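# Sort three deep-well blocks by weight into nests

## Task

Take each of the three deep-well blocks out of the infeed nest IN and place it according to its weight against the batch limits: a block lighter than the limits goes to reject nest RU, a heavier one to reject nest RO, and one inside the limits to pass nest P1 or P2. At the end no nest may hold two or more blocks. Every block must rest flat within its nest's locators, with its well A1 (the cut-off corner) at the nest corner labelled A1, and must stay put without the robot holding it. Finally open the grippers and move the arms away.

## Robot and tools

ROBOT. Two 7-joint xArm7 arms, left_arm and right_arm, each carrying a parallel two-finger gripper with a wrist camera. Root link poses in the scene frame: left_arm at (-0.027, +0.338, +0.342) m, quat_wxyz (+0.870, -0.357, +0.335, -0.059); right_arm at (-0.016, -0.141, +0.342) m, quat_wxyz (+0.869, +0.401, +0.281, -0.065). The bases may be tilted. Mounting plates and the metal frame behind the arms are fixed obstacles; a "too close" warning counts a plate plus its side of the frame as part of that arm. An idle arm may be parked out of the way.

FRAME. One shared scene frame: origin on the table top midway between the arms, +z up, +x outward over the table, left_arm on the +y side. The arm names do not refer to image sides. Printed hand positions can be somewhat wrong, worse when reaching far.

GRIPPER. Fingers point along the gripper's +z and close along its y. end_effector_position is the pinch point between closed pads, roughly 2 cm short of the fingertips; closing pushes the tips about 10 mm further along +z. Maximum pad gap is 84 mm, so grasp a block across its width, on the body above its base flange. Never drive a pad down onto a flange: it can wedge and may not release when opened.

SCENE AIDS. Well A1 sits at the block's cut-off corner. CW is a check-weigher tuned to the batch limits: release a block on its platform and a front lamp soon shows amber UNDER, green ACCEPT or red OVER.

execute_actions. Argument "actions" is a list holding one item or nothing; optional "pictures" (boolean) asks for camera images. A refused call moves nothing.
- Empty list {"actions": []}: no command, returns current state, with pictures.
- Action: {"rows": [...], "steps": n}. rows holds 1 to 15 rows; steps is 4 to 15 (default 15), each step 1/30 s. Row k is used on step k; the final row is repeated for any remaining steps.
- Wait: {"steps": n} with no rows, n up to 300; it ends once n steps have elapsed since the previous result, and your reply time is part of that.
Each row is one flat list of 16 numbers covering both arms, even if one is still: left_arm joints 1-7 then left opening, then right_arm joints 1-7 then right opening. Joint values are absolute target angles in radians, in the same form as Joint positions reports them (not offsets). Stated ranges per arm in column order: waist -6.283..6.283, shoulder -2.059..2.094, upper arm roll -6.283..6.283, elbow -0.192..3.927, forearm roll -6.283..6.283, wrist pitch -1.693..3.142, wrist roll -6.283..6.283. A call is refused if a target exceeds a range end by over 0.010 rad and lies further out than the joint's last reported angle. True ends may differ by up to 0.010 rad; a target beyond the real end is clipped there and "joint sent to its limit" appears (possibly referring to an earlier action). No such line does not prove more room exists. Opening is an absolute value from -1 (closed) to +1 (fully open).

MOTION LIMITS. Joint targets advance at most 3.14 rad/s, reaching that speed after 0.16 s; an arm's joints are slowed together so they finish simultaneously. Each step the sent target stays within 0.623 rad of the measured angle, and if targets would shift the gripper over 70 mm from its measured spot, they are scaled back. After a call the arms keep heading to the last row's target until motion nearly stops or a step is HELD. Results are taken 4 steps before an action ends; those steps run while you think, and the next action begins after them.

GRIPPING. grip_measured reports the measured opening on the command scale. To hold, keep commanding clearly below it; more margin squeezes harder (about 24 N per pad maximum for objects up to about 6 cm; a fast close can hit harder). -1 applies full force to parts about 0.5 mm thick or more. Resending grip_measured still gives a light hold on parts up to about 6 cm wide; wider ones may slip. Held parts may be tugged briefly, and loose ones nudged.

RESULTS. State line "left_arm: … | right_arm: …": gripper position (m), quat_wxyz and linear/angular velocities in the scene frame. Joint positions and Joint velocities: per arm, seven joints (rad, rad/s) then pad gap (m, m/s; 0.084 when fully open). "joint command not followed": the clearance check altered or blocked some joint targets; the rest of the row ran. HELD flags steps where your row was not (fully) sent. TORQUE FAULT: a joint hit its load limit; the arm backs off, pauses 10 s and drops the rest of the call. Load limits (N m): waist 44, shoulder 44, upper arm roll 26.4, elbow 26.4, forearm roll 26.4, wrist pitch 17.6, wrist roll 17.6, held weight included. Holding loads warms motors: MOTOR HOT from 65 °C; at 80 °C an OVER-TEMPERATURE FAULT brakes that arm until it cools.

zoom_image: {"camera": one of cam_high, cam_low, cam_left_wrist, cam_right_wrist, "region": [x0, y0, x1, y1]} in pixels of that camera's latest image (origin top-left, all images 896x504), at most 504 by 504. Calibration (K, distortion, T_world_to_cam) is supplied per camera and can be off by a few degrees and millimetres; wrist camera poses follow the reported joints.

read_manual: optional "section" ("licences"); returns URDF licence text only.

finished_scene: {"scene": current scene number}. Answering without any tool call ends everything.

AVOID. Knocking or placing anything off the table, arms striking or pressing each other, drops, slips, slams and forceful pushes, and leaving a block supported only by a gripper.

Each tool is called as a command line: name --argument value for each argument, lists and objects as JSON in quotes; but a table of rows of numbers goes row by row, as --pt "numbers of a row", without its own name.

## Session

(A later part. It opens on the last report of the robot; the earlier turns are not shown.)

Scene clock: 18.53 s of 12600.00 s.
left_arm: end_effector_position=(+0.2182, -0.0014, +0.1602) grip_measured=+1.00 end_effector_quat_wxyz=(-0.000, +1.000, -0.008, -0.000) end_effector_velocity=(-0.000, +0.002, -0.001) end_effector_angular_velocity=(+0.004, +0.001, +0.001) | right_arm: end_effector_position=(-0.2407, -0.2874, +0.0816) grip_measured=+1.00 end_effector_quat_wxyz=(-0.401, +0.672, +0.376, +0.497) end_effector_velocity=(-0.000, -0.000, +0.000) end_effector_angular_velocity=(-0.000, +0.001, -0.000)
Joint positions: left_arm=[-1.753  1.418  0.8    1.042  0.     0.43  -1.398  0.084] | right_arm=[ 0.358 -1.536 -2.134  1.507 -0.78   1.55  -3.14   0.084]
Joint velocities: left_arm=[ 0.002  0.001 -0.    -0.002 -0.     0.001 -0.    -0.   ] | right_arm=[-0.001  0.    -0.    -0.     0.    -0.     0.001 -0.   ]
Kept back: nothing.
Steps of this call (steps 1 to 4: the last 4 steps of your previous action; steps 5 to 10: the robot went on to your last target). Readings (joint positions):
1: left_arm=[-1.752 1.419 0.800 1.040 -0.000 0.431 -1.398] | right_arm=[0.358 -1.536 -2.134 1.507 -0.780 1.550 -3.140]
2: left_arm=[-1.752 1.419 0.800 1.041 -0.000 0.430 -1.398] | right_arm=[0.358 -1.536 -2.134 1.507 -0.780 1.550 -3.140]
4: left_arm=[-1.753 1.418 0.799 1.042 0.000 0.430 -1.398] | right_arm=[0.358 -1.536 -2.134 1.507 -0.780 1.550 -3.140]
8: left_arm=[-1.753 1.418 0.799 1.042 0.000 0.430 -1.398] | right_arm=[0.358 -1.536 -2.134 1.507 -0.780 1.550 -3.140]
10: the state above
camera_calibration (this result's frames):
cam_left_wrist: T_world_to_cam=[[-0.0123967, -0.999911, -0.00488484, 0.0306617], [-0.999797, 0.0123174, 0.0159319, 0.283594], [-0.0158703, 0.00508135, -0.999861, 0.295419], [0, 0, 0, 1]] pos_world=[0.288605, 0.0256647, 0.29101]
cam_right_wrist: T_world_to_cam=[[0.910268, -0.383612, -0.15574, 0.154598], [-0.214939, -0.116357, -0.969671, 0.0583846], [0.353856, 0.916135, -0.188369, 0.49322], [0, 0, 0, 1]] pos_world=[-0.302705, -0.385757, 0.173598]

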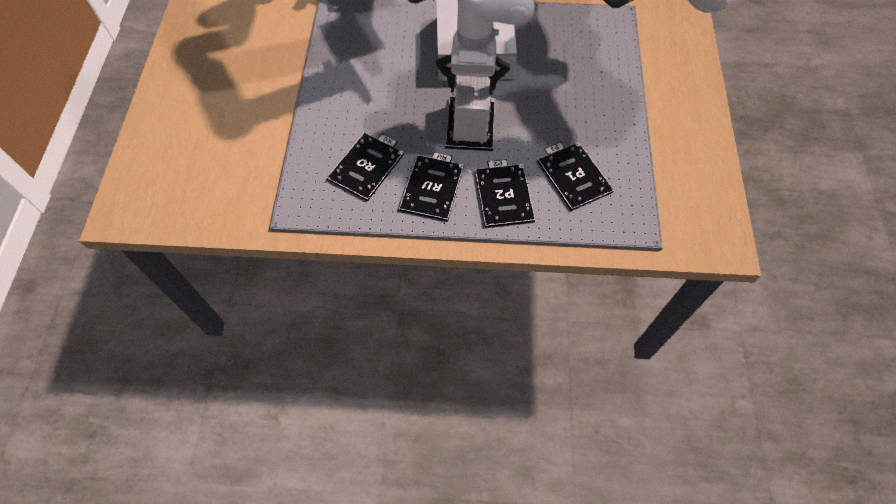

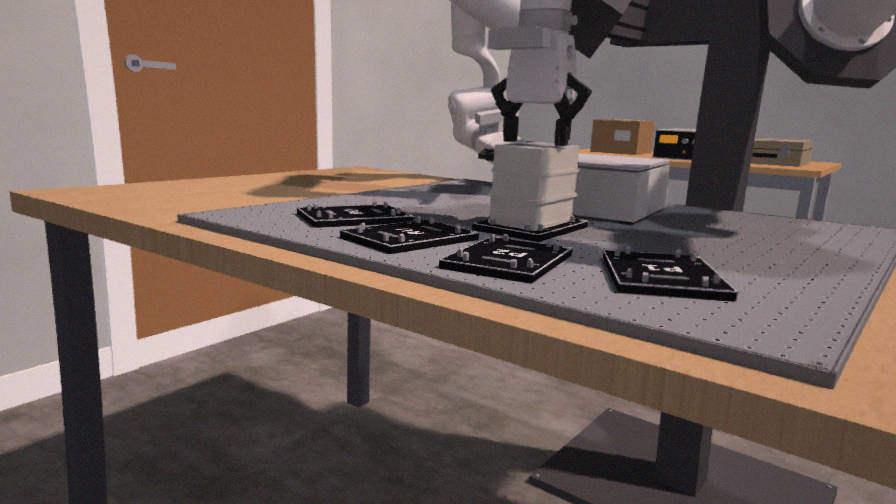

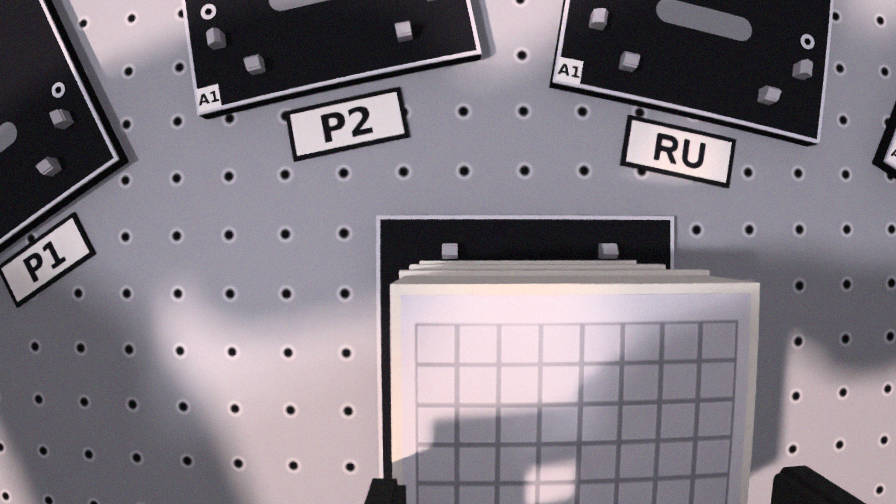

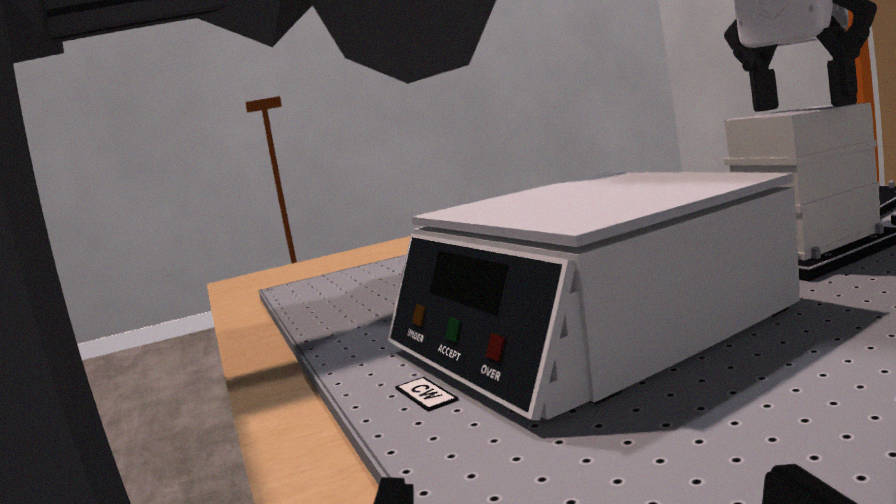

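execute_actions --actions '[{"rows":[[-1.7594,1.411,0.8015,1.0258,0,0.4232,-1.397,1,0.358,-1.536,-2.134,1.507,-0.78,1.55,-3.14,1],[-1.7594,1.411,0.8015,1.0258,0,0.4232,-1.397,1,0.358,-1.536,-2.134,1.507,-0.78,1.55,-3.14,1],[-1.7594,1.411,0.8015,1.0258,0,0.4232,-1.397,1,0.358,-1.536,-2.134,1.507,-0.78,1.55,-3.14,1],[-1.7594,1.411,0.8015,1.0258,0,0.4232,-1.397,1,0.358,-1.536,-2.134,1.507,-0.78,1.55,-3.14,1],[-1.7594,1.411,0.8015,1.0258,0,0.4232,-1.397,1,0.358,-1.536,-2.134,1.507,-0.78,1.55,-3.14,1],[-1.7534,1.4167,0.8008,1.0282,0,0.4174,-1.397,1,0.358,-1.536,-2.134,1.507,-0.78,1.55,-3.14,1],[-1.7484,1.421,0.8003,1.0302,0,0.4127,-1.397,1,0.358,-1.536,-2.134,1.507,-0.78,1.55,-3.14,1]],"steps":15}]'

execute_actions --actions '[{"steps":8}]' --pictures true

Scene clock: 19.27 s of 12600.00 s.
left_arm: end_effector_position=(+0.2185, +0.0031, +0.1551) grip_measured=+1.00 end_effector_quat_wxyz=(-0.001, +1.000, -0.008, -0.000) end_effector_velocity=(+0.001, +0.002, -0.009) end_effector_angular_velocity=(+0.004, +0.001, +0.004) | right_arm: end_effector_position=(-0.2407, -0.2874, +0.0816) grip_measured=+1.00 end_effector_quat_wxyz=(-0.401, +0.672, +0.376, +0.497) end_effector_velocity=(-0.000, -0.000, -0.000) end_effector_angular_velocity=(-0.001, -0.001, +0.001)
Joint positions: left_arm=[-1.748  1.421  0.8    1.029 -0.     0.413 -1.397  0.084] | right_arm=[ 0.358 -1.536 -2.134  1.507 -0.78   1.55  -3.14   0.084]
Joint velocities: left_arm=[ 0.017  0.013  0.     0.003 -0.    -0.014 -0.     0.   ] | right_arm=[ 0.     0.001  0.    -0.    -0.    -0.001 -0.001 -0.   ]
Steps of this call (steps 1 to 11: the robot went on to your last target; steps 12 to 22: the first 11 steps of this action). Readings (joint positions):
12: left_arm=[-1.753 1.418 0.800 1.041 0.000 0.430 -1.398] | right_arm=[0.358 -1.536 -2.134 1.507 -0.780 1.550 -3.140]
13: left_arm=[-1.755 1.416 0.800 1.037 0.000 0.427 -1.398] | right_arm=[0.358 -1.536 -2.134 1.507 -0.780 1.550 -3.140]
15: left_arm=[-1.758 1.412 0.801 1.028 -0.000 0.425 -1.397] | right_arm=[0.358 -1.536 -2.134 1.507 -0.780 1.550 -3.140]
19: left_arm=[-1.754 1.416 0.801 1.029 0.000 0.417 -1.397] | right_arm=[0.358 -1.536 -2.134 1.507 -0.780 1.550 -3.140]
22: the state above

Scene clock: 19.53 s of 12600.00 s.
left_arm: end_effector_position=(+0.2185, +0.0024, +0.1555) grip_measured=+1.00 end_effector_quat_wxyz=(+0.000, +1.000, -0.008, -0.000) end_effector_velocity=(-0.000, +0.001, -0.001) end_effector_angular_velocity=(+0.003, +0.000, -0.000) | right_arm: end_effector_position=(-0.2407, -0.2874, +0.0816) grip_measured=+1.00 end_effector_quat_wxyz=(-0.401, +0.672, +0.376, +0.497) end_effector_velocity=(-0.000, -0.000, -0.000) end_effector_angular_velocity=(-0.000, +0.000, +0.000)
Joint positions: left_arm=[-1.748  1.421  0.8    1.03   0.     0.413 -1.397  0.084] | right_arm=[ 0.358 -1.536 -2.134  1.507 -0.78   1.55  -3.14   0.084]
Joint velocities: left_arm=[ 0.     0.001 -0.    -0.001 -0.     0.001  0.    -0.   ] | right_arm=[ 0.  0.  0. -0. -0. -0.  0.  0.]
Kept back: nothing.
Steps of this call (steps 1 to 4: the last 4 steps of your previous action; steps 5 to 8: the robot went on to your last target). Readings (joint positions):
1: left_arm=[-1.748 1.421 0.800 1.030 -0.000 0.413 -1.397] | right_arm=[0.358 -1.536 -2.134 1.507 -0.780 1.550 -3.140]
2: left_arm=[-1.748 1.421 0.800 1.030 -0.000 0.413 -1.397] | right_arm=[0.358 -1.536 -2.134 1.507 -0.780 1.550 -3.140]
4: left_arm=[-1.748 1.421 0.800 1.030 0.000 0.413 -1.397] | right_arm=[0.358 -1.536 -2.134 1.507 -0.780 1.550 -3.140]
8: the state above
camera_calibration (this result's frames):
cam_left_wrist: T_world_to_cam=[[-0.0115626, -0.999922, -0.00481809, 0.0342342], [-0.999806, 0.0114843, 0.0159833, 0.283921], [-0.0159267, 0.00500197, -0.999861, 0.290658], [0, 0, 0, 1]] pos_world=[0.288891, 0.0295171, 0.286244]
cam_right_wrist: T_world_to_cam=[[0.910268, -0.383612, -0.15574, 0.154598], [-0.214939, -0.116357, -0.969671, 0.0583845], [0.353856, 0.916135, -0.188369, 0.49322], [0, 0, 0, 1]] pos_world=[-0.302705, -0.385757, 0.173598]

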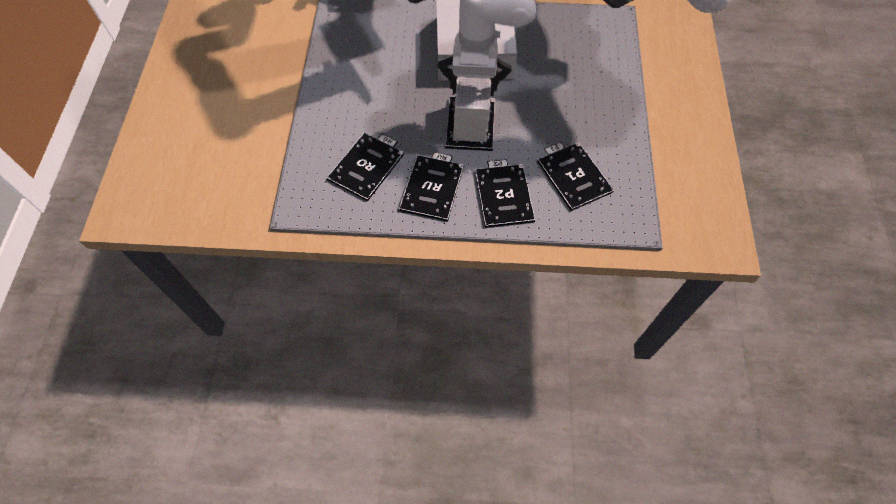

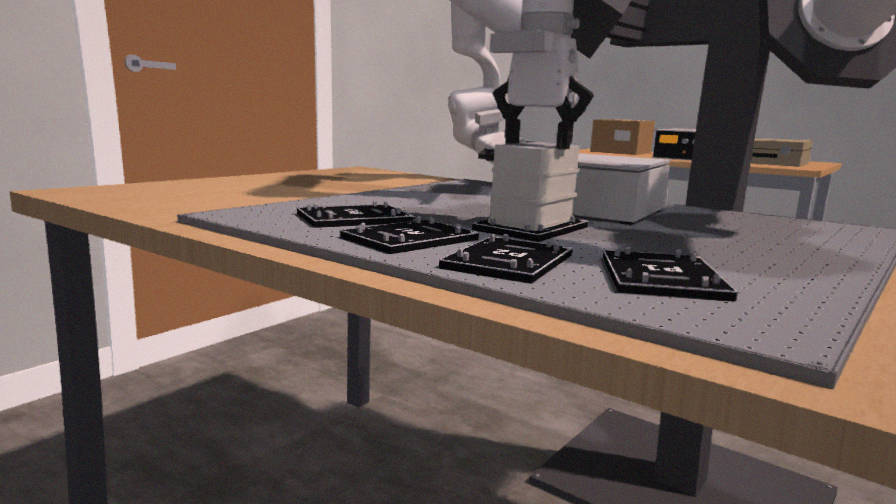

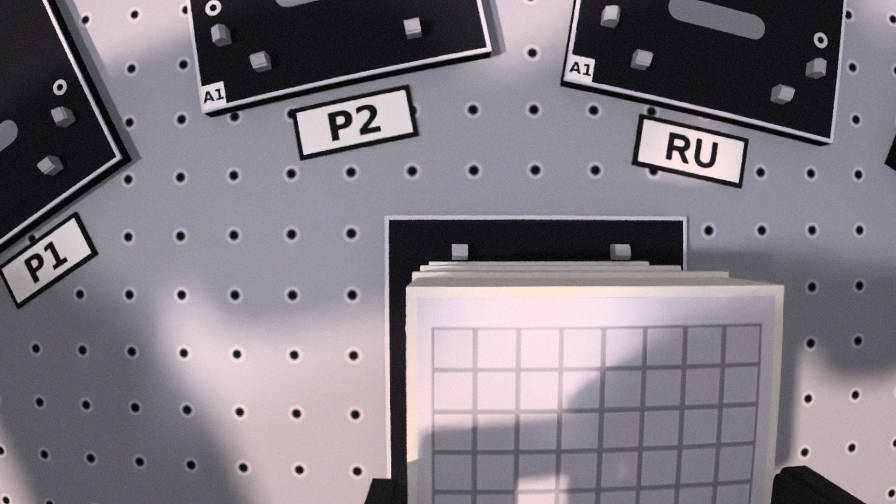

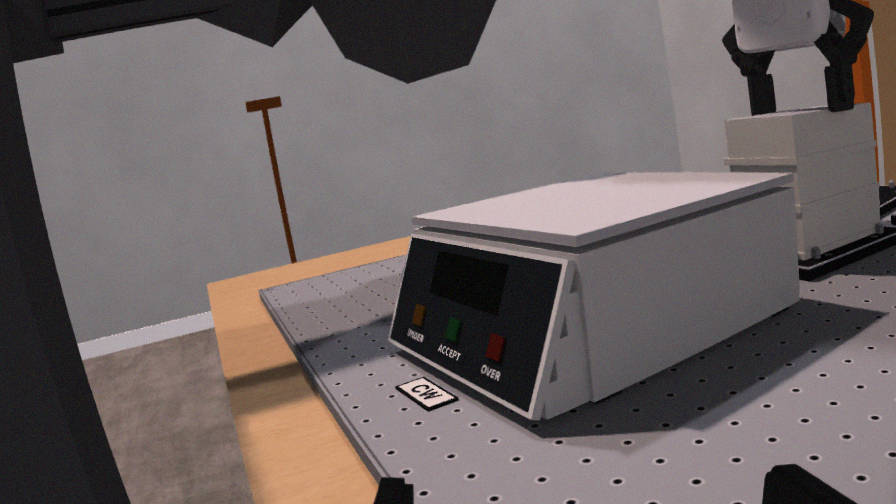

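execute_actions --actions '[{"rows":[[-1.7474,1.422,0.8,1.0332,0,0.4142,-1.397,1,0.358,-1.536,-2.134,1.507,-0.78,1.55,-3.14,1],[-1.7474,1.422,0.8,1.0332,0,0.4142,-1.397,1,0.358,-1.536,-2.134,1.507,-0.78,1.55,-3.14,1],[-1.7474,1.422,0.8,1.0332,0,0.4142,-1.397,1,0.358,-1.536,-2.134,1.507,-0.78,1.55,-3.14,1],[-1.7474,1.422,0.8,1.0332,0,0.4142,-1.397,1,0.358,-1.536,-2.134,1.507,-0.78,1.55,-3.14,1],[-1.7454,1.4239,0.7998,1.034,0,0.4123,-1.397,1,0.358,-1.536,-2.134,1.507,-0.78,1.55,-3.14,1],[-1.7434,1.4258,0.7996,1.0348,0,0.4104,-1.397,1,0.358,-1.536,-2.134,1.507,-0.78,1.55,-3.14,1],[-1.7414,1.4277,0.7993,1.0356,0,0.4085,-1.397,1,0.358,-1.536,-2.134,1.507,-0.78,1.55,-3.14,1],[-1.7394,1.4296,0.7991,1.0364,0,0.4066,-1.397,1,0.358,-1.536,-2.134,1.507,-0.78,1.55,-3.14,1],[-1.7374,1.4315,0.7989,1.0372,0,0.4047,-1.397,1,0.358,-1.536,-2.134,1.507,-0.78,1.55,-3.14,1],[-1.7354,1.4334,0.7987,1.038,0,0.4028,-1.397,1,0.358,-1.536,-2.134,1.507,-0.78,1.55,-3.14,1],[-1.7334,1.4353,0.7984,1.0388,0,0.4009,-1.397,1,0.358,-1.536,-2.134,1.507,-0.78,1.55,-3.14,1]],"steps":15}]'

execute_actions --actions '[{"steps":9}]'

Scene clock: 20.33 s of 12600.00 s.
left_arm: end_effector_position=(+0.2188, +0.0018, +0.1506) grip_measured=+1.00 end_effector_quat_wxyz=(-0.000, +1.000, -0.008, -0.000) end_effector_velocity=(+0.001, -0.000, -0.030) end_effector_angular_velocity=(-0.000, -0.001, +0.002) | right_arm: end_effector_position=(-0.2407, -0.2874, +0.0816) grip_measured=+1.00 end_effector_quat_wxyz=(-0.401, +0.672, +0.376, +0.497) end_effector_velocity=(-0.000, +0.000, +0.000) end_effector_angular_velocity=(+0.000, +0.001, +0.001)
Joint positions: left_arm=[-1.738  1.431  0.799  1.037 -0.     0.405 -1.397  0.084] | right_arm=[ 0.358 -1.536 -2.134  1.507 -0.78   1.55  -3.14   0.084]
Joint velocities: left_arm=[ 0.06   0.057 -0.006  0.025 -0.    -0.058  0.     0.   ] | right_arm=[-0.001 -0.    -0.    -0.    -0.002 -0.001  0.001  0.   ]
Steps of this call (steps 1 to 13: the robot went on to your last target; steps 14 to 24: the first 11 steps of this action). Readings (joint positions):
14: left_arm=[-1.748 1.421 0.800 1.030 -0.000 0.413 -1.397] | right_arm=[0.358 -1.536 -2.134 1.507 -0.780 1.550 -3.140]
15: left_arm=[-1.748 1.421 0.800 1.031 -0.000 0.413 -1.397] | right_arm=[0.358 -1.536 -2.134 1.507 -0.780 1.550 -3.140]
17: left_arm=[-1.748 1.422 0.800 1.033 0.000 0.414 -1.397] | right_arm=[0.358 -1.536 -2.134 1.507 -0.780 1.550 -3.140]
21: left_arm=[-1.744 1.426 0.800 1.035 0.000 0.411 -1.397] | right_arm=[0.358 -1.536 -2.134 1.507 -0.780 1.550 -3.140]
24: the state above

Scene clock: 20.63 s of 12600.00 s.
left_arm: end_effector_position=(+0.2188, +0.0017, +0.1485) grip_measured=+1.00 end_effector_quat_wxyz=(-0.000, +1.000, -0.008, -0.000) end_effector_velocity=(-0.000, +0.000, +0.000) end_effector_angular_velocity=(+0.001, +0.001, -0.000) | right_arm: end_effector_position=(-0.2407, -0.2874, +0.0816) grip_measured=+1.00 end_effector_quat_wxyz=(-0.401, +0.672, +0.376, +0.497) end_effector_velocity=(+0.000, +0.000, +0.000) end_effector_angular_velocity=(+0.001, +0.000, -0.000)
Joint positions: left_arm=[-1.733  1.435  0.798  1.039 -0.     0.401 -1.397  0.084] | right_arm=[ 0.358 -1.536 -2.134  1.507 -0.78   1.55  -3.14   0.084]
Joint velocities: left_arm=[-0.    -0.    -0.     0.    -0.     0.002 -0.     0.   ] | right_arm=[ 0.     0.    -0.001 -0.     0.     0.     0.001  0.   ]
Kept back: nothing.
Steps of this call (steps 1 to 4: the last 4 steps of your previous action; steps 5 to 9: the robot went on to your last target). Readings (joint positions):
1: left_arm=[-1.736 1.433 0.799 1.038 -0.000 0.403 -1.397] | right_arm=[0.358 -1.536 -2.134 1.507 -0.780 1.550 -3.140]
2: left_arm=[-1.734 1.434 0.799 1.038 -0.000 0.402 -1.397] | right_arm=[0.358 -1.536 -2.134 1.507 -0.780 1.550 -3.140]
4: left_arm=[-1.733 1.435 0.798 1.038 -0.000 0.401 -1.397] | right_arm=[0.358 -1.536 -2.134 1.507 -0.780 1.550 -3.140]
8: left_arm=[-1.733 1.435 0.798 1.039 -0.000 0.401 -1.397] | right_arm=[0.358 -1.536 -2.134 1.507 -0.780 1.550 -3.140]
9: the state above

Clear past the edge. Continue.

execute_actions --actions '[{"rows":[[-1.7275,1.441,0.7977,1.0413,0,0.3952,-1.397,1,0.358,-1.536,-2.134,1.507,-0.78,1.55,-3.14,1],[-1.7216,1.4466,0.797,1.0438,0,0.3896,-1.397,1,0.358,-1.536,-2.134,1.507,-0.78,1.55,-3.14,1],[-1.7157,1.4522,0.7963,1.0463,0,0.384,-1.397,1,0.358,-1.536,-2.134,1.507,-0.78,1.55,-3.14,1],[-1.7098,1.4578,0.7956,1.0489,0,0.3784,-1.397,1,0.358,-1.536,-2.134,1.507,-0.78,1.55,-3.14,1],[-1.7039,1.4634,0.7949,1.0514,0,0.3727,-1.397,1,0.358,-1.536,-2.134,1.507,-0.78,1.55,-3.14,1],[-1.6979,1.469,0.7942,1.054,0,0.3671,-1.397,1,0.358,-1.536,-2.134,1.507,-0.78,1.55,-3.14,1]],"steps":14}]'

execute_actions --actions '[{"rows":[[-1.6979,1.469,0.7942,1.054,0,0.3671,-1.397,0.5,0.358,-1.536,-2.134,1.507,-0.78,1.55,-3.14,1]],"steps":12}]'

execute_actions --actions '[{"rows":[[-1.7275,1.441,0.7977,1.0413,0,0.3952,-1.397,0.5,0.358,-1.536,-2.134,1.507,-0.78,1.55,-3.14,1],[-1.757,1.413,0.801,1.029,0,0.424,-1.398,0.5,0.358,-1.536,-2.134,1.507,-0.78,1.55,-3.14,1],[-1.825,1.345,0.808,1.002,0,0.493,-1.398,0.5,0.358,-1.536,-2.134,1.507,-0.78,1.55,-3.14,1]],"steps":12}]'

execute_actions --actions '[{"rows":[[-1.9516,1.353,0.6576,0.74,0,0.306,-1.618,0.5,0.358,-1.536,-2.134,1.507,-0.78,1.55,-3.14,1]],"steps":15}]'

execute_actions --actions '[{"rows":[[-2.0146,1.521,0.4036,0.886,0,0.339,-1.914,0.5,0.358,-1.536,-2.134,1.507,-0.78,1.55,-3.14,1]],"steps":15}]'

execute_actions --actions '[{"steps":8}]' --pictures true

Scene clock: 21.43 s of 12600.00 s.
left_arm: end_effector_position=(+0.2188, +0.0025, +0.1306) grip_measured=+1.00 end_effector_quat_wxyz=(-0.001, +1.000, -0.007, -0.001) end_effector_velocity=(+0.001, -0.005, -0.004) end_effector_angular_velocity=(-0.012, -0.002, +0.001) | right_arm: end_effector_position=(-0.2407, -0.2874, +0.0816) grip_measured=+1.00 end_effector_quat_wxyz=(-0.401, +0.672, +0.376, +0.497) end_effector_velocity=(-0.000, -0.001, +0.000) end_effector_angular_velocity=(-0.002, -0.001, +0.001)
Joint positions: left_arm=[-1.698  1.469  0.794  1.053 -0.     0.368 -1.397  0.084] | right_arm=[ 0.358 -1.536 -2.134  1.507 -0.78   1.55  -3.14   0.084]
Joint velocities: left_arm=[ 0.012  0.012 -0.     0.012  0.    -0.017  0.    -0.   ] | right_arm=[-0.001  0.     0.001  0.     0.     0.    -0.002 -0.   ]
Steps of this call (steps 1 to 14: the robot went on to your last target; steps 15 to 24: the first 10 steps of this action). Readings (joint positions):
15: left_arm=[-1.733 1.436 0.798 1.039 -0.000 0.400 -1.397] | right_arm=[0.358 -1.536 -2.134 1.507 -0.780 1.550 -3.140]
16: left_arm=[-1.731 1.437 0.798 1.040 0.000 0.398 -1.397] | right_arm=[0.358 -1.536 -2.134 1.507 -0.780 1.550 -3.140]
18: left_arm=[-1.723 1.445 0.797 1.044 0.000 0.390 -1.397] | right_arm=[0.358 -1.536 -2.134 1.507 -0.780 1.550 -3.140]
22: left_arm=[-1.701 1.466 0.795 1.052 -0.000 0.371 -1.397] | right_arm=[0.358 -1.536 -2.134 1.507 -0.780 1.550 -3.140]
24: the state above

Scene clock: 21.83 s of 12600.00 s.
left_arm: end_effector_position=(+0.2189, +0.0014, +0.1312) grip_measured=+0.96 end_effector_quat_wxyz=(+0.000, +1.000, -0.007, -0.000) end_effector_velocity=(+0.001, +0.000, +0.000) end_effector_angular_velocity=(+0.001, -0.000, +0.001) | right_arm: end_effector_position=(-0.2407, -0.2874, +0.0816) grip_measured=+1.00 end_effector_quat_wxyz=(-0.401, +0.672, +0.376, +0.497) end_effector_velocity=(+0.000, -0.001, -0.000) end_effector_angular_velocity=(-0.002, -0.000, -0.001)
Joint positions: left_arm=[-1.698  1.469  0.794  1.054 -0.     0.367 -1.397  0.083] | right_arm=[ 0.358 -1.536 -2.134  1.507 -0.78   1.55  -3.14   0.084]
Joint velocities: left_arm=[ 0.    -0.     0.001 -0.     0.     0.     0.     0.   ] | right_arm=[-0.     0.     0.001 -0.     0.002 -0.    -0.     0.   ]
Steps of this call (steps 1 to 4: the last 4 steps of your previous action; steps 5 to 12: the first 8 steps of this action). Readings (joint positions):
5: left_arm=[-1.698 1.469 0.794 1.054 -0.000 0.367 -1.397] | right_arm=[0.358 -1.536 -2.134 1.507 -0.780 1.550 -3.140]
6: left_arm=[-1.698 1.469 0.794 1.054 -0.000 0.367 -1.397] | right_arm=[0.358 -1.536 -2.134 1.507 -0.780 1.550 -3.140]
8: left_arm=[-1.698 1.469 0.794 1.054 -0.000 0.367 -1.397] | right_arm=[0.358 -1.536 -2.134 1.507 -0.780 1.550 -3.140]
12: the state above

Scene clock: 22.23 s of 12600.00 s.
left_arm: end_effector_position=(+0.2146, -0.0032, +0.1987) grip_measured=+0.96 end_effector_quat_wxyz=(+0.009, +1.000, -0.010, -0.002) end_effector_velocity=(-0.021, -0.019, +0.075) end_effector_angular_velocity=(-0.056, +0.008, -0.039) | right_arm: end_effector_position=(-0.2407, -0.2874, +0.0816) grip_measured=+1.00 end_effector_quat_wxyz=(-0.401, +0.672, +0.376, +0.497) end_effector_velocity=(+0.000, +0.000, -0.000) end_effector_angular_velocity=(+0.001, -0.001, -0.001)
Joint positions: left_arm=[-1.827  1.344  0.807  1.011  0.     0.485 -1.398  0.083] | right_arm=[ 0.358 -1.536 -2.134  1.507 -0.78   1.55  -3.14   0.084]
Joint velocities: left_arm=[-0.133 -0.119 -0.012 -0.013  0.001  0.108 -0.    -0.   ] | right_arm=[ 0.001 -0.001 -0.001  0.     0.    -0.    -0.     0.   ]
Steps of this call (steps 1 to 4: the last 4 steps of your previous action; steps 5 to 12: the first 8 steps of this action). Readings (joint positions):
5: left_arm=[-1.699 1.468 0.794 1.054 -0.000 0.368 -1.397] | right_arm=[0.358 -1.536 -2.134 1.507 -0.780 1.550 -3.140]
6: left_arm=[-1.705 1.462 0.795 1.049 0.000 0.377 -1.397] | right_arm=[0.358 -1.536 -2.134 1.507 -0.780 1.550 -3.140]
8: left_arm=[-1.745 1.424 0.800 1.027 -0.000 0.420 -1.397] | right_arm=[0.358 -1.536 -2.134 1.507 -0.780 1.550 -3.140]
12: the state above

Scene clock: 22.73 s of 12600.00 s.
left_arm: end_effector_position=(+0.1187, +0.0716, +0.1692) grip_measured=+0.96 end_effector_quat_wxyz=(-0.003, +1.000, -0.004, -0.000) end_effector_velocity=(+0.020, -0.021, +0.014) end_effector_angular_velocity=(-0.096, -0.013, +0.123) | right_arm: end_effector_position=(-0.2407, -0.2874, +0.0816) grip_measured=+1.00 end_effector_quat_wxyz=(-0.401, +0.672, +0.376, +0.497) end_effector_velocity=(+0.000, -0.000, +0.000) end_effector_angular_velocity=(-0.001, -0.000, -0.003)
Joint positions: left_arm=[-1.951  1.355  0.655  0.739  0.     0.311 -1.614  0.083] | right_arm=[ 0.358 -1.536 -2.134  1.507 -0.78   1.55  -3.14   0.084]
Joint velocities: left_arm=[-0.019 -0.022  0.046 -0.02  -0.006 -0.087 -0.081  0.   ] | right_arm=[-0.001 -0.     0.    -0.     0.002  0.    -0.    -0.   ]
Steps of this call (steps 1 to 4: the last 4 steps of your previous action; steps 5 to 15: the first 11 steps of this action). Readings (joint positions):
5: left_arm=[-1.824 1.347 0.808 0.999 -0.000 0.493 -1.399] | right_arm=[0.358 -1.536 -2.134 1.507 -0.780 1.550 -3.140]
6: left_arm=[-1.827 1.347 0.804 0.990 -0.000 0.484 -1.408] | right_arm=[0.358 -1.536 -2.134 1.507 -0.780 1.550 -3.140]
8: left_arm=[-1.859 1.347 0.771 0.929 -0.000 0.434 -1.464] | right_arm=[0.358 -1.536 -2.134 1.507 -0.780 1.550 -3.140]
12: left_arm=[-1.934 1.354 0.673 0.774 0.000 0.334 -1.585] | right_arm=[0.358 -1.536 -2.134 1.507 -0.780 1.550 -3.140]
15: the state above

Scene clock: 23.23 s of 12600.00 s.
left_arm: end_effector_position=(-0.0160, +0.0612, +0.1555) grip_measured=+0.96 end_effector_quat_wxyz=(-0.001, +1.000, -0.006, -0.001) end_effector_velocity=(-0.084, +0.032, -0.026) end_effector_angular_velocity=(+0.057, -0.003, +0.022) | right_arm: end_effector_position=(-0.2407, -0.2874, +0.0816) grip_measured=+1.00 end_effector_quat_wxyz=(-0.401, +0.672, +0.376, +0.497) end_effector_velocity=(-0.001, +0.001, +0.001) end_effector_angular_velocity=(+0.002, +0.003, +0.002)
Joint positions: left_arm=[-2.015  1.519  0.402  0.883  0.001  0.338 -1.905  0.083] | right_arm=[ 0.358 -1.536 -2.134  1.507 -0.78   1.55  -3.14   0.084]
Joint velocities: left_arm=[-0.041  0.114 -0.164  0.064 -0.001  0.03  -0.206  0.   ] | right_arm=[-0.001  0.    -0.002 -0.    -0.003 -0.     0.001 -0.   ]
Steps of this call (steps 1 to 4: the last 4 steps of your previous action; steps 5 to 15: the first 11 steps of this action). Readings (joint positions):
5: left_arm=[-1.951 1.353 0.659 0.743 -0.000 0.306 -1.619] | right_arm=[0.358 -1.536 -2.134 1.507 -0.780 1.550 -3.140]
6: left_arm=[-1.952 1.358 0.653 0.747 -0.000 0.309 -1.630] | right_arm=[0.358 -1.536 -2.134 1.507 -0.780 1.550 -3.140]
8: left_arm=[-1.964 1.395 0.602 0.780 -0.001 0.317 -1.697] | right_arm=[0.358 -1.536 -2.134 1.507 -0.780 1.550 -3.140]
12: left_arm=[-2.001 1.482 0.460 0.855 0.000 0.331 -1.845] | right_arm=[0.358 -1.536 -2.134 1.507 -0.780 1.550 -3.140]
15: the state above

Scene clock: 23.50 s of 12600.00 s.
left_arm: end_effector_position=(-0.0143, +0.0598, +0.1553) grip_measured=+0.96 end_effector_quat_wxyz=(-0.000, +1.000, +0.000, -0.000) end_effector_velocity=(-0.010, +0.002, +0.001) end_effector_angular_velocity=(-0.002, +0.006, -0.016) | right_arm: end_effector_position=(-0.2407, -0.2874, +0.0816) grip_measured=+1.00 end_effector_quat_wxyz=(-0.401, +0.672, +0.376, +0.497) end_effector_velocity=(-0.000, -0.000, -0.000) end_effector_angular_velocity=(+0.000, -0.000, +0.001)
Joint positions: left_arm=[-2.014  1.52   0.406  0.885 -0.     0.339 -1.914  0.083] | right_arm=[ 0.358 -1.536 -2.134  1.507 -0.78   1.55  -3.14   0.084]
Joint velocities: left_arm=[-0.004  0.001 -0.017  0.003  0.001 -0.    -0.002  0.   ] | right_arm=[ 0.     0.     0.001 -0.    -0.001  0.     0.     0.   ]
Kept back: nothing.
Steps of this call (steps 1 to 4: the last 4 steps of your previous action; steps 5 to 8: the robot went on to your last target). Readings (joint positions):
1: left_arm=[-2.016 1.521 0.400 0.884 0.000 0.339 -1.909] | right_arm=[0.358 -1.536 -2.134 1.507 -0.780 1.550 -3.140]
2: left_arm=[-2.015 1.521 0.402 0.884 0.000 0.339 -1.912] | right_arm=[0.358 -1.536 -2.134 1.507 -0.780 1.550 -3.140]
4: left_arm=[-2.014 1.521 0.407 0.885 -0.000 0.339 -1.913] | right_arm=[0.358 -1.536 -2.134 1.507 -0.780 1.550 -3.140]
8: the state above
camera_calibration (this result's frames):
cam_left_wrist: T_world_to_cam=[[0.00424057, -0.999977, -0.005337, 0.0892352], [-0.999867, -0.00432399, 0.0157184, 0.0514321], [-0.0157411, 0.00526964, -0.999862, 0.286489], [0, 0, 0, 1]] pos_world=[0.0555565, 0.0879458, 0.286117]
cam_right_wrist: T_world_to_cam=[[0.910268, -0.383612, -0.15574, 0.154598], [-0.21494, -0.116357, -0.969671, 0.0583843], [0.353856, 0.916135, -0.18837, 0.49322], [0, 0, 0, 1]] pos_world=[-0.302705, -0.385757, 0.173598]

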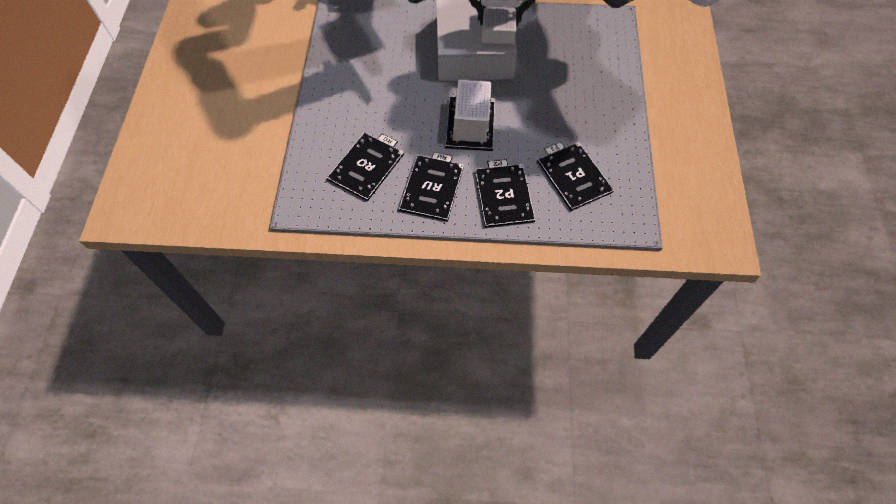

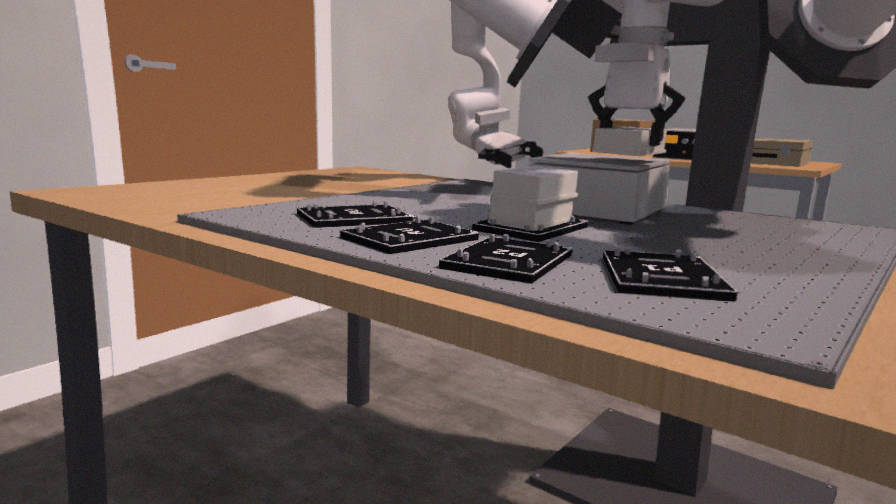

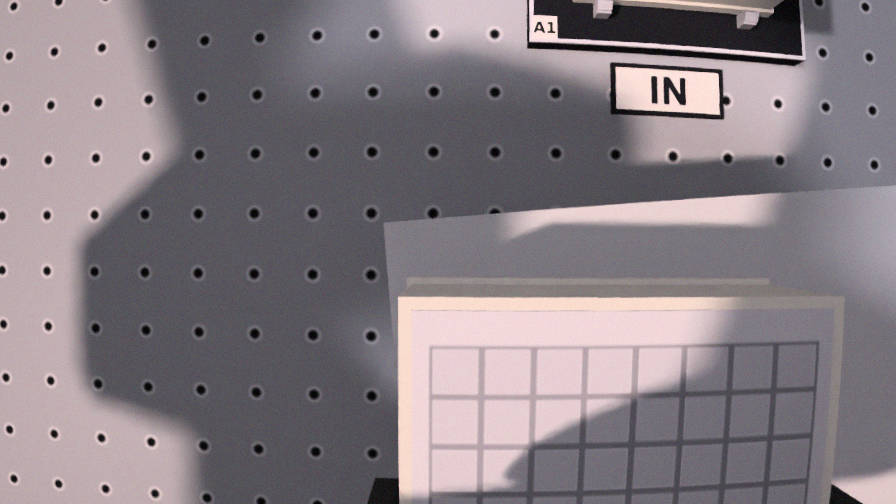

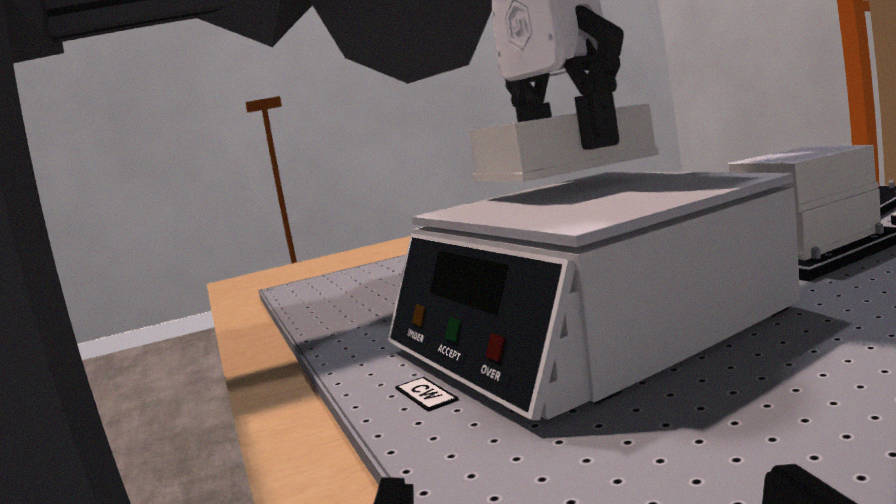

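execute_actions --actions '[{"rows":[[-2.0086,1.535,0.4036,0.899,0,0.3365,-1.914,0.5,0.358,-1.536,-2.134,1.507,-0.78,1.55,-3.14,1],[-2.0026,1.549,0.4036,0.9116,0,0.334,-1.914,0.5,0.358,-1.536,-2.134,1.507,-0.78,1.55,-3.14,1],[-1.9966,1.563,0.4036,0.9244,0,0.3316,-1.914,0.5,0.358,-1.536,-2.134,1.507,-0.78,1.55,-3.14,1],[-1.9906,1.577,0.4036,0.9372,0,0.329,-1.914,0.5,0.358,-1.536,-2.134,1.507,-0.78,1.55,-3.14,1],[-1.9846,1.591,0.4036,0.95,0,0.3266,-1.914,0.5,0.358,-1.536,-2.134,1.507,-0.78,1.55,-3.14,1]],"steps":14}]'

execute_actions --actions '[{"rows":[[-1.9846,1.591,0.4036,0.95,0,0.3266,-1.914,1,0.358,-1.536,-2.134,1.507,-0.78,1.55,-3.14,1]],"steps":15}]'

execute_actions --actions '[{"steps":45}]' --pictures true

Scene clock: 24.17 s of 12600.00 s.
left_arm: end_effector_position=(-0.0194, +0.0481, +0.1376) grip_measured=+0.96 end_effector_quat_wxyz=(-0.000, +1.000, -0.001, -0.000) end_effector_velocity=(-0.007, -0.017, +0.006) end_effector_angular_velocity=(-0.036, +0.013, -0.003) | right_arm: end_effector_position=(-0.2407, -0.2874, +0.0816) grip_measured=+1.00 end_effector_quat_wxyz=(-0.401, +0.672, +0.376, +0.497) end_effector_velocity=(-0.001, +0.001, +0.001) end_effector_angular_velocity=(+0.001, +0.003, -0.002)
Joint positions: left_arm=[-1.985  1.59   0.404  0.949 -0.     0.327 -1.914  0.083] | right_arm=[ 0.358 -1.536 -2.134  1.507 -0.78   1.55  -3.14   0.084]
Joint velocities: left_arm=[ 0.001  0.006 -0.002  0.032  0.001 -0.012 -0.    -0.   ] | right_arm=[-0.002  0.    -0.002 -0.     0.    -0.001  0.001  0.   ]
Steps of this call (steps 1 to 10: the robot went on to your last target; steps 11 to 20: the first 10 steps of this action). Readings (joint positions):
11: left_arm=[-2.014 1.522 0.404 0.887 -0.000 0.339 -1.914] | right_arm=[0.358 -1.536 -2.134 1.507 -0.780 1.550 -3.140]
12: left_arm=[-2.013 1.526 0.404 0.891 -0.000 0.338 -1.914] | right_arm=[0.358 -1.536 -2.134 1.507 -0.780 1.550 -3.140]
14: left_arm=[-2.004 1.545 0.404 0.909 -0.000 0.334 -1.914] | right_arm=[0.358 -1.536 -2.134 1.507 -0.780 1.550 -3.140]
18: left_arm=[-1.986 1.588 0.404 0.946 -0.000 0.328 -1.914] | right_arm=[0.358 -1.536 -2.134 1.507 -0.780 1.550 -3.140]
20: the state above

Scene clock: 24.67 s of 12600.00 s.
left_arm: end_effector_position=(-0.0196, +0.0480, +0.1373) grip_measured=+1.00 end_effector_quat_wxyz=(-0.000, +1.000, -0.001, -0.000) end_effector_velocity=(+0.001, -0.001, +0.000) end_effector_angular_velocity=(-0.002, -0.001, +0.001) | right_arm: end_effector_position=(-0.2407, -0.2874, +0.0816) grip_measured=+1.00 end_effector_quat_wxyz=(-0.401, +0.672, +0.376, +0.497) end_effector_velocity=(-0.000, +0.000, +0.000) end_effector_angular_velocity=(+0.000, +0.000, +0.001)
Joint positions: left_arm=[-1.985  1.591  0.404  0.95  -0.     0.327 -1.914  0.084] | right_arm=[ 0.358 -1.536 -2.134  1.507 -0.78   1.55  -3.14   0.084]
Joint velocities: left_arm=[-0.     0.001  0.002  0.001  0.    -0.     0.     0.   ] | right_arm=[-0.001 -0.     0.    -0.    -0.001  0.001  0.    -0.   ]
Steps of this call (steps 1 to 4: the last 4 steps of your previous action; steps 5 to 15: the first 11 steps of this action). Readings (joint positions):
5: left_arm=[-1.985 1.590 0.404 0.950 0.000 0.327 -1.914] | right_arm=[0.358 -1.536 -2.134 1.507 -0.780 1.550 -3.140]
6: left_arm=[-1.985 1.590 0.404 0.950 0.000 0.327 -1.914] | right_arm=[0.358 -1.536 -2.134 1.507 -0.780 1.550 -3.140]
8: left_arm=[-1.985 1.591 0.404 0.950 -0.000 0.326 -1.914] | right_arm=[0.358 -1.536 -2.134 1.507 -0.780 1.550 -3.140]
12: left_arm=[-1.985 1.591 0.404 0.950 -0.000 0.326 -1.914] | right_arm=[0.358 -1.536 -2.134 1.507 -0.780 1.550 -3.140]
15: the state above

Scene clock: 26.17 s of 12600.00 s.
left_arm: end_effector_position=(-0.0196, +0.0479, +0.1374) grip_measured=+1.00 end_effector_quat_wxyz=(-0.000, +1.000, -0.001, -0.000) end_effector_velocity=(-0.000, +0.001, -0.001) end_effector_angular_velocity=(+0.001, -0.000, -0.001) | right_arm: end_effector_position=(-0.2407, -0.2874, +0.0816) grip_measured=+1.00 end_effector_quat_wxyz=(-0.401, +0.672, +0.376, +0.497) end_effector_velocity=(+0.000, -0.000, -0.000) end_effector_angular_velocity=(-0.001, -0.000, +0.000)
Joint positions: left_arm=[-1.985  1.591  0.404  0.95  -0.     0.327 -1.914  0.084] | right_arm=[ 0.358 -1.536 -2.134  1.507 -0.78   1.55  -3.14   0.084]
Joint velocities: left_arm=[ 0.     0.002 -0.001  0.    -0.    -0.001  0.    -0.   ] | right_arm=[-0.  0.  0. -0.  0. -0. -0. -0.]
Kept back: nothing.
Steps of this call (steps 1 to 4: the last 4 steps of your previous action; steps 5 to 15: the robot went on to your last target; steps 16 to 45: nothing new was sent). Readings (joint positions):
1: left_arm=[-1.985 1.591 0.404 0.950 -0.000 0.327 -1.914] | right_arm=[0.358 -1.536 -2.134 1.507 -0.780 1.550 -3.140]
2: left_arm=[-1.985 1.591 0.404 0.950 -0.000 0.327 -1.914] | right_arm=[0.358 -1.536 -2.134 1.507 -0.780 1.550 -3.140]
4: left_arm=[-1.985 1.591 0.404 0.950 -0.000 0.327 -1.914] | right_arm=[0.358 -1.536 -2.134 1.507 -0.780 1.550 -3.140]
8: left_arm=[-1.985 1.591 0.404 0.950 -0.000 0.327 -1.914] | right_arm=[0.358 -1.536 -2.134 1.507 -0.780 1.550 -3.140]
45: the state above
All arms were judged still, so your last target was given up. Only a new action makes them travel on or press farther. Fingers that are still opening or closing keep moving.
camera_calibration (this result's frames):
cam_left_wrist: T_world_to_cam=[[0.00254197, -0.999984, -0.00509002, 0.0772137], [-0.999868, -0.00262325, 0.0160264, 0.0462762], [-0.0160395, 0.00504861, -0.999859, 0.26851], [0, 0, 0, 1]] pos_world=[0.0503806, 0.0759782, 0.268124]
cam_right_wrist: T_world_to_cam=[[0.910267, -0.383612, -0.15574, 0.154598], [-0.21494, -0.116357, -0.969671, 0.0583845], [0.353856, 0.916135, -0.188369, 0.49322], [0, 0, 0, 1]] pos_world=[-0.302705, -0.385757, 0.173598]

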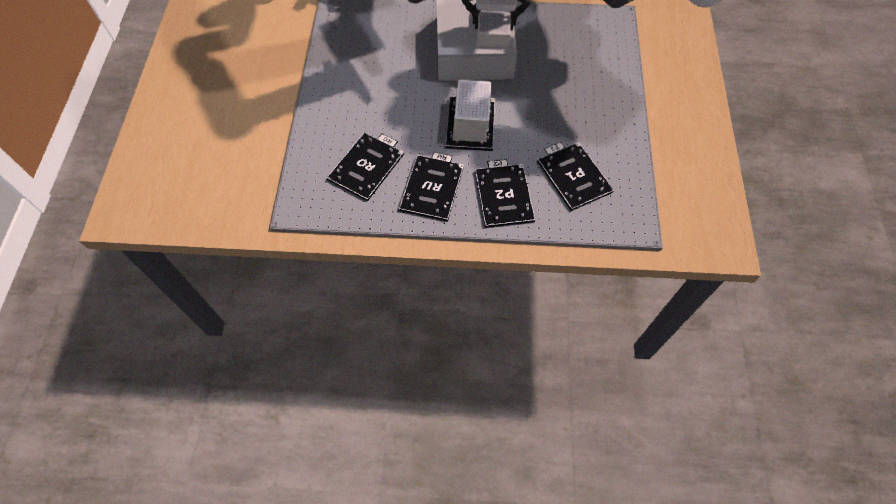

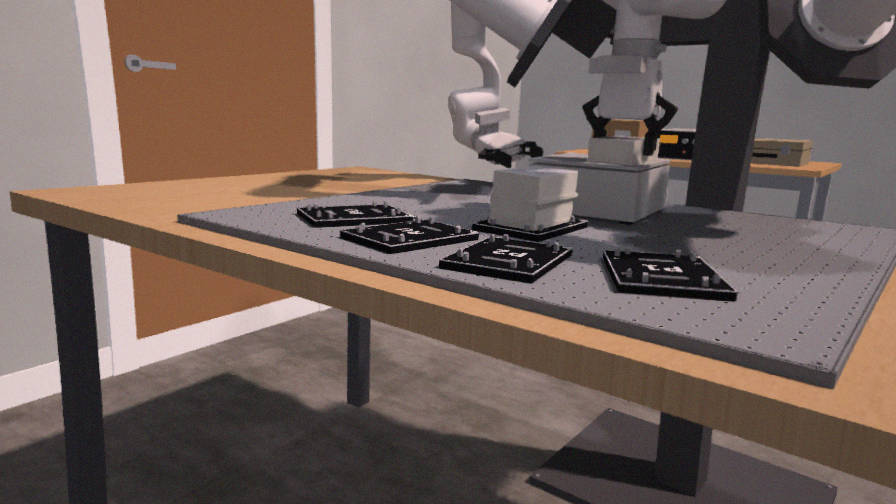

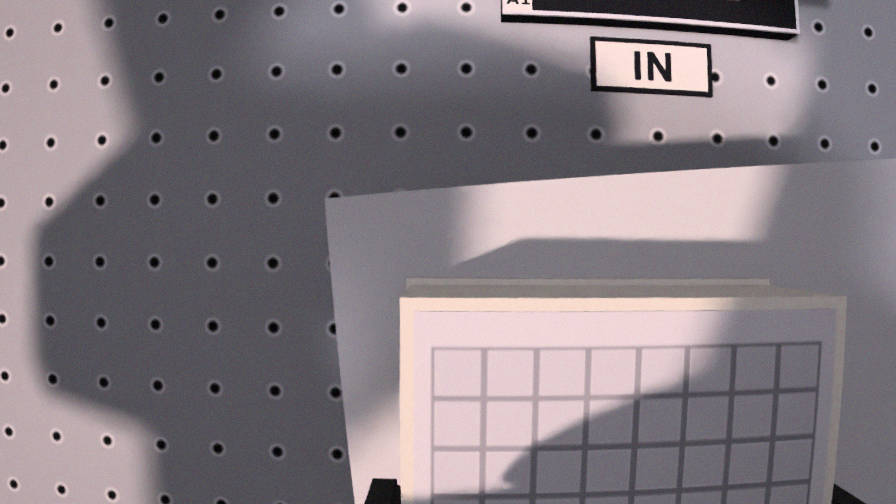

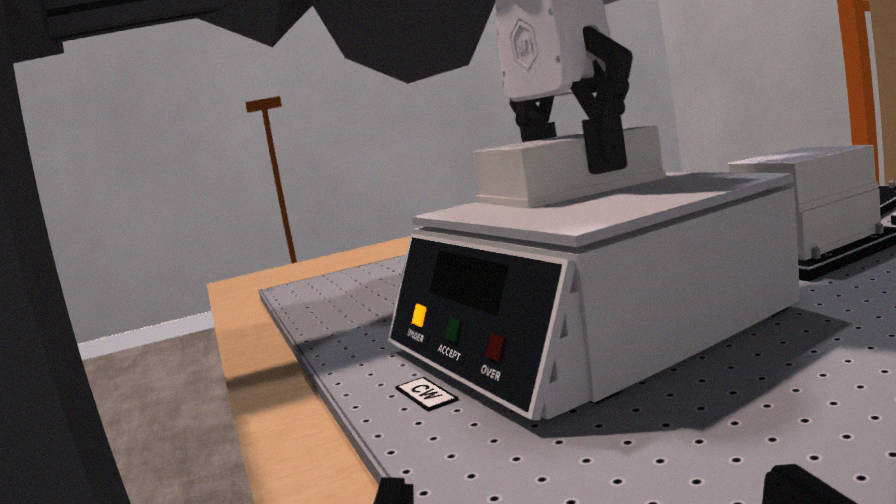

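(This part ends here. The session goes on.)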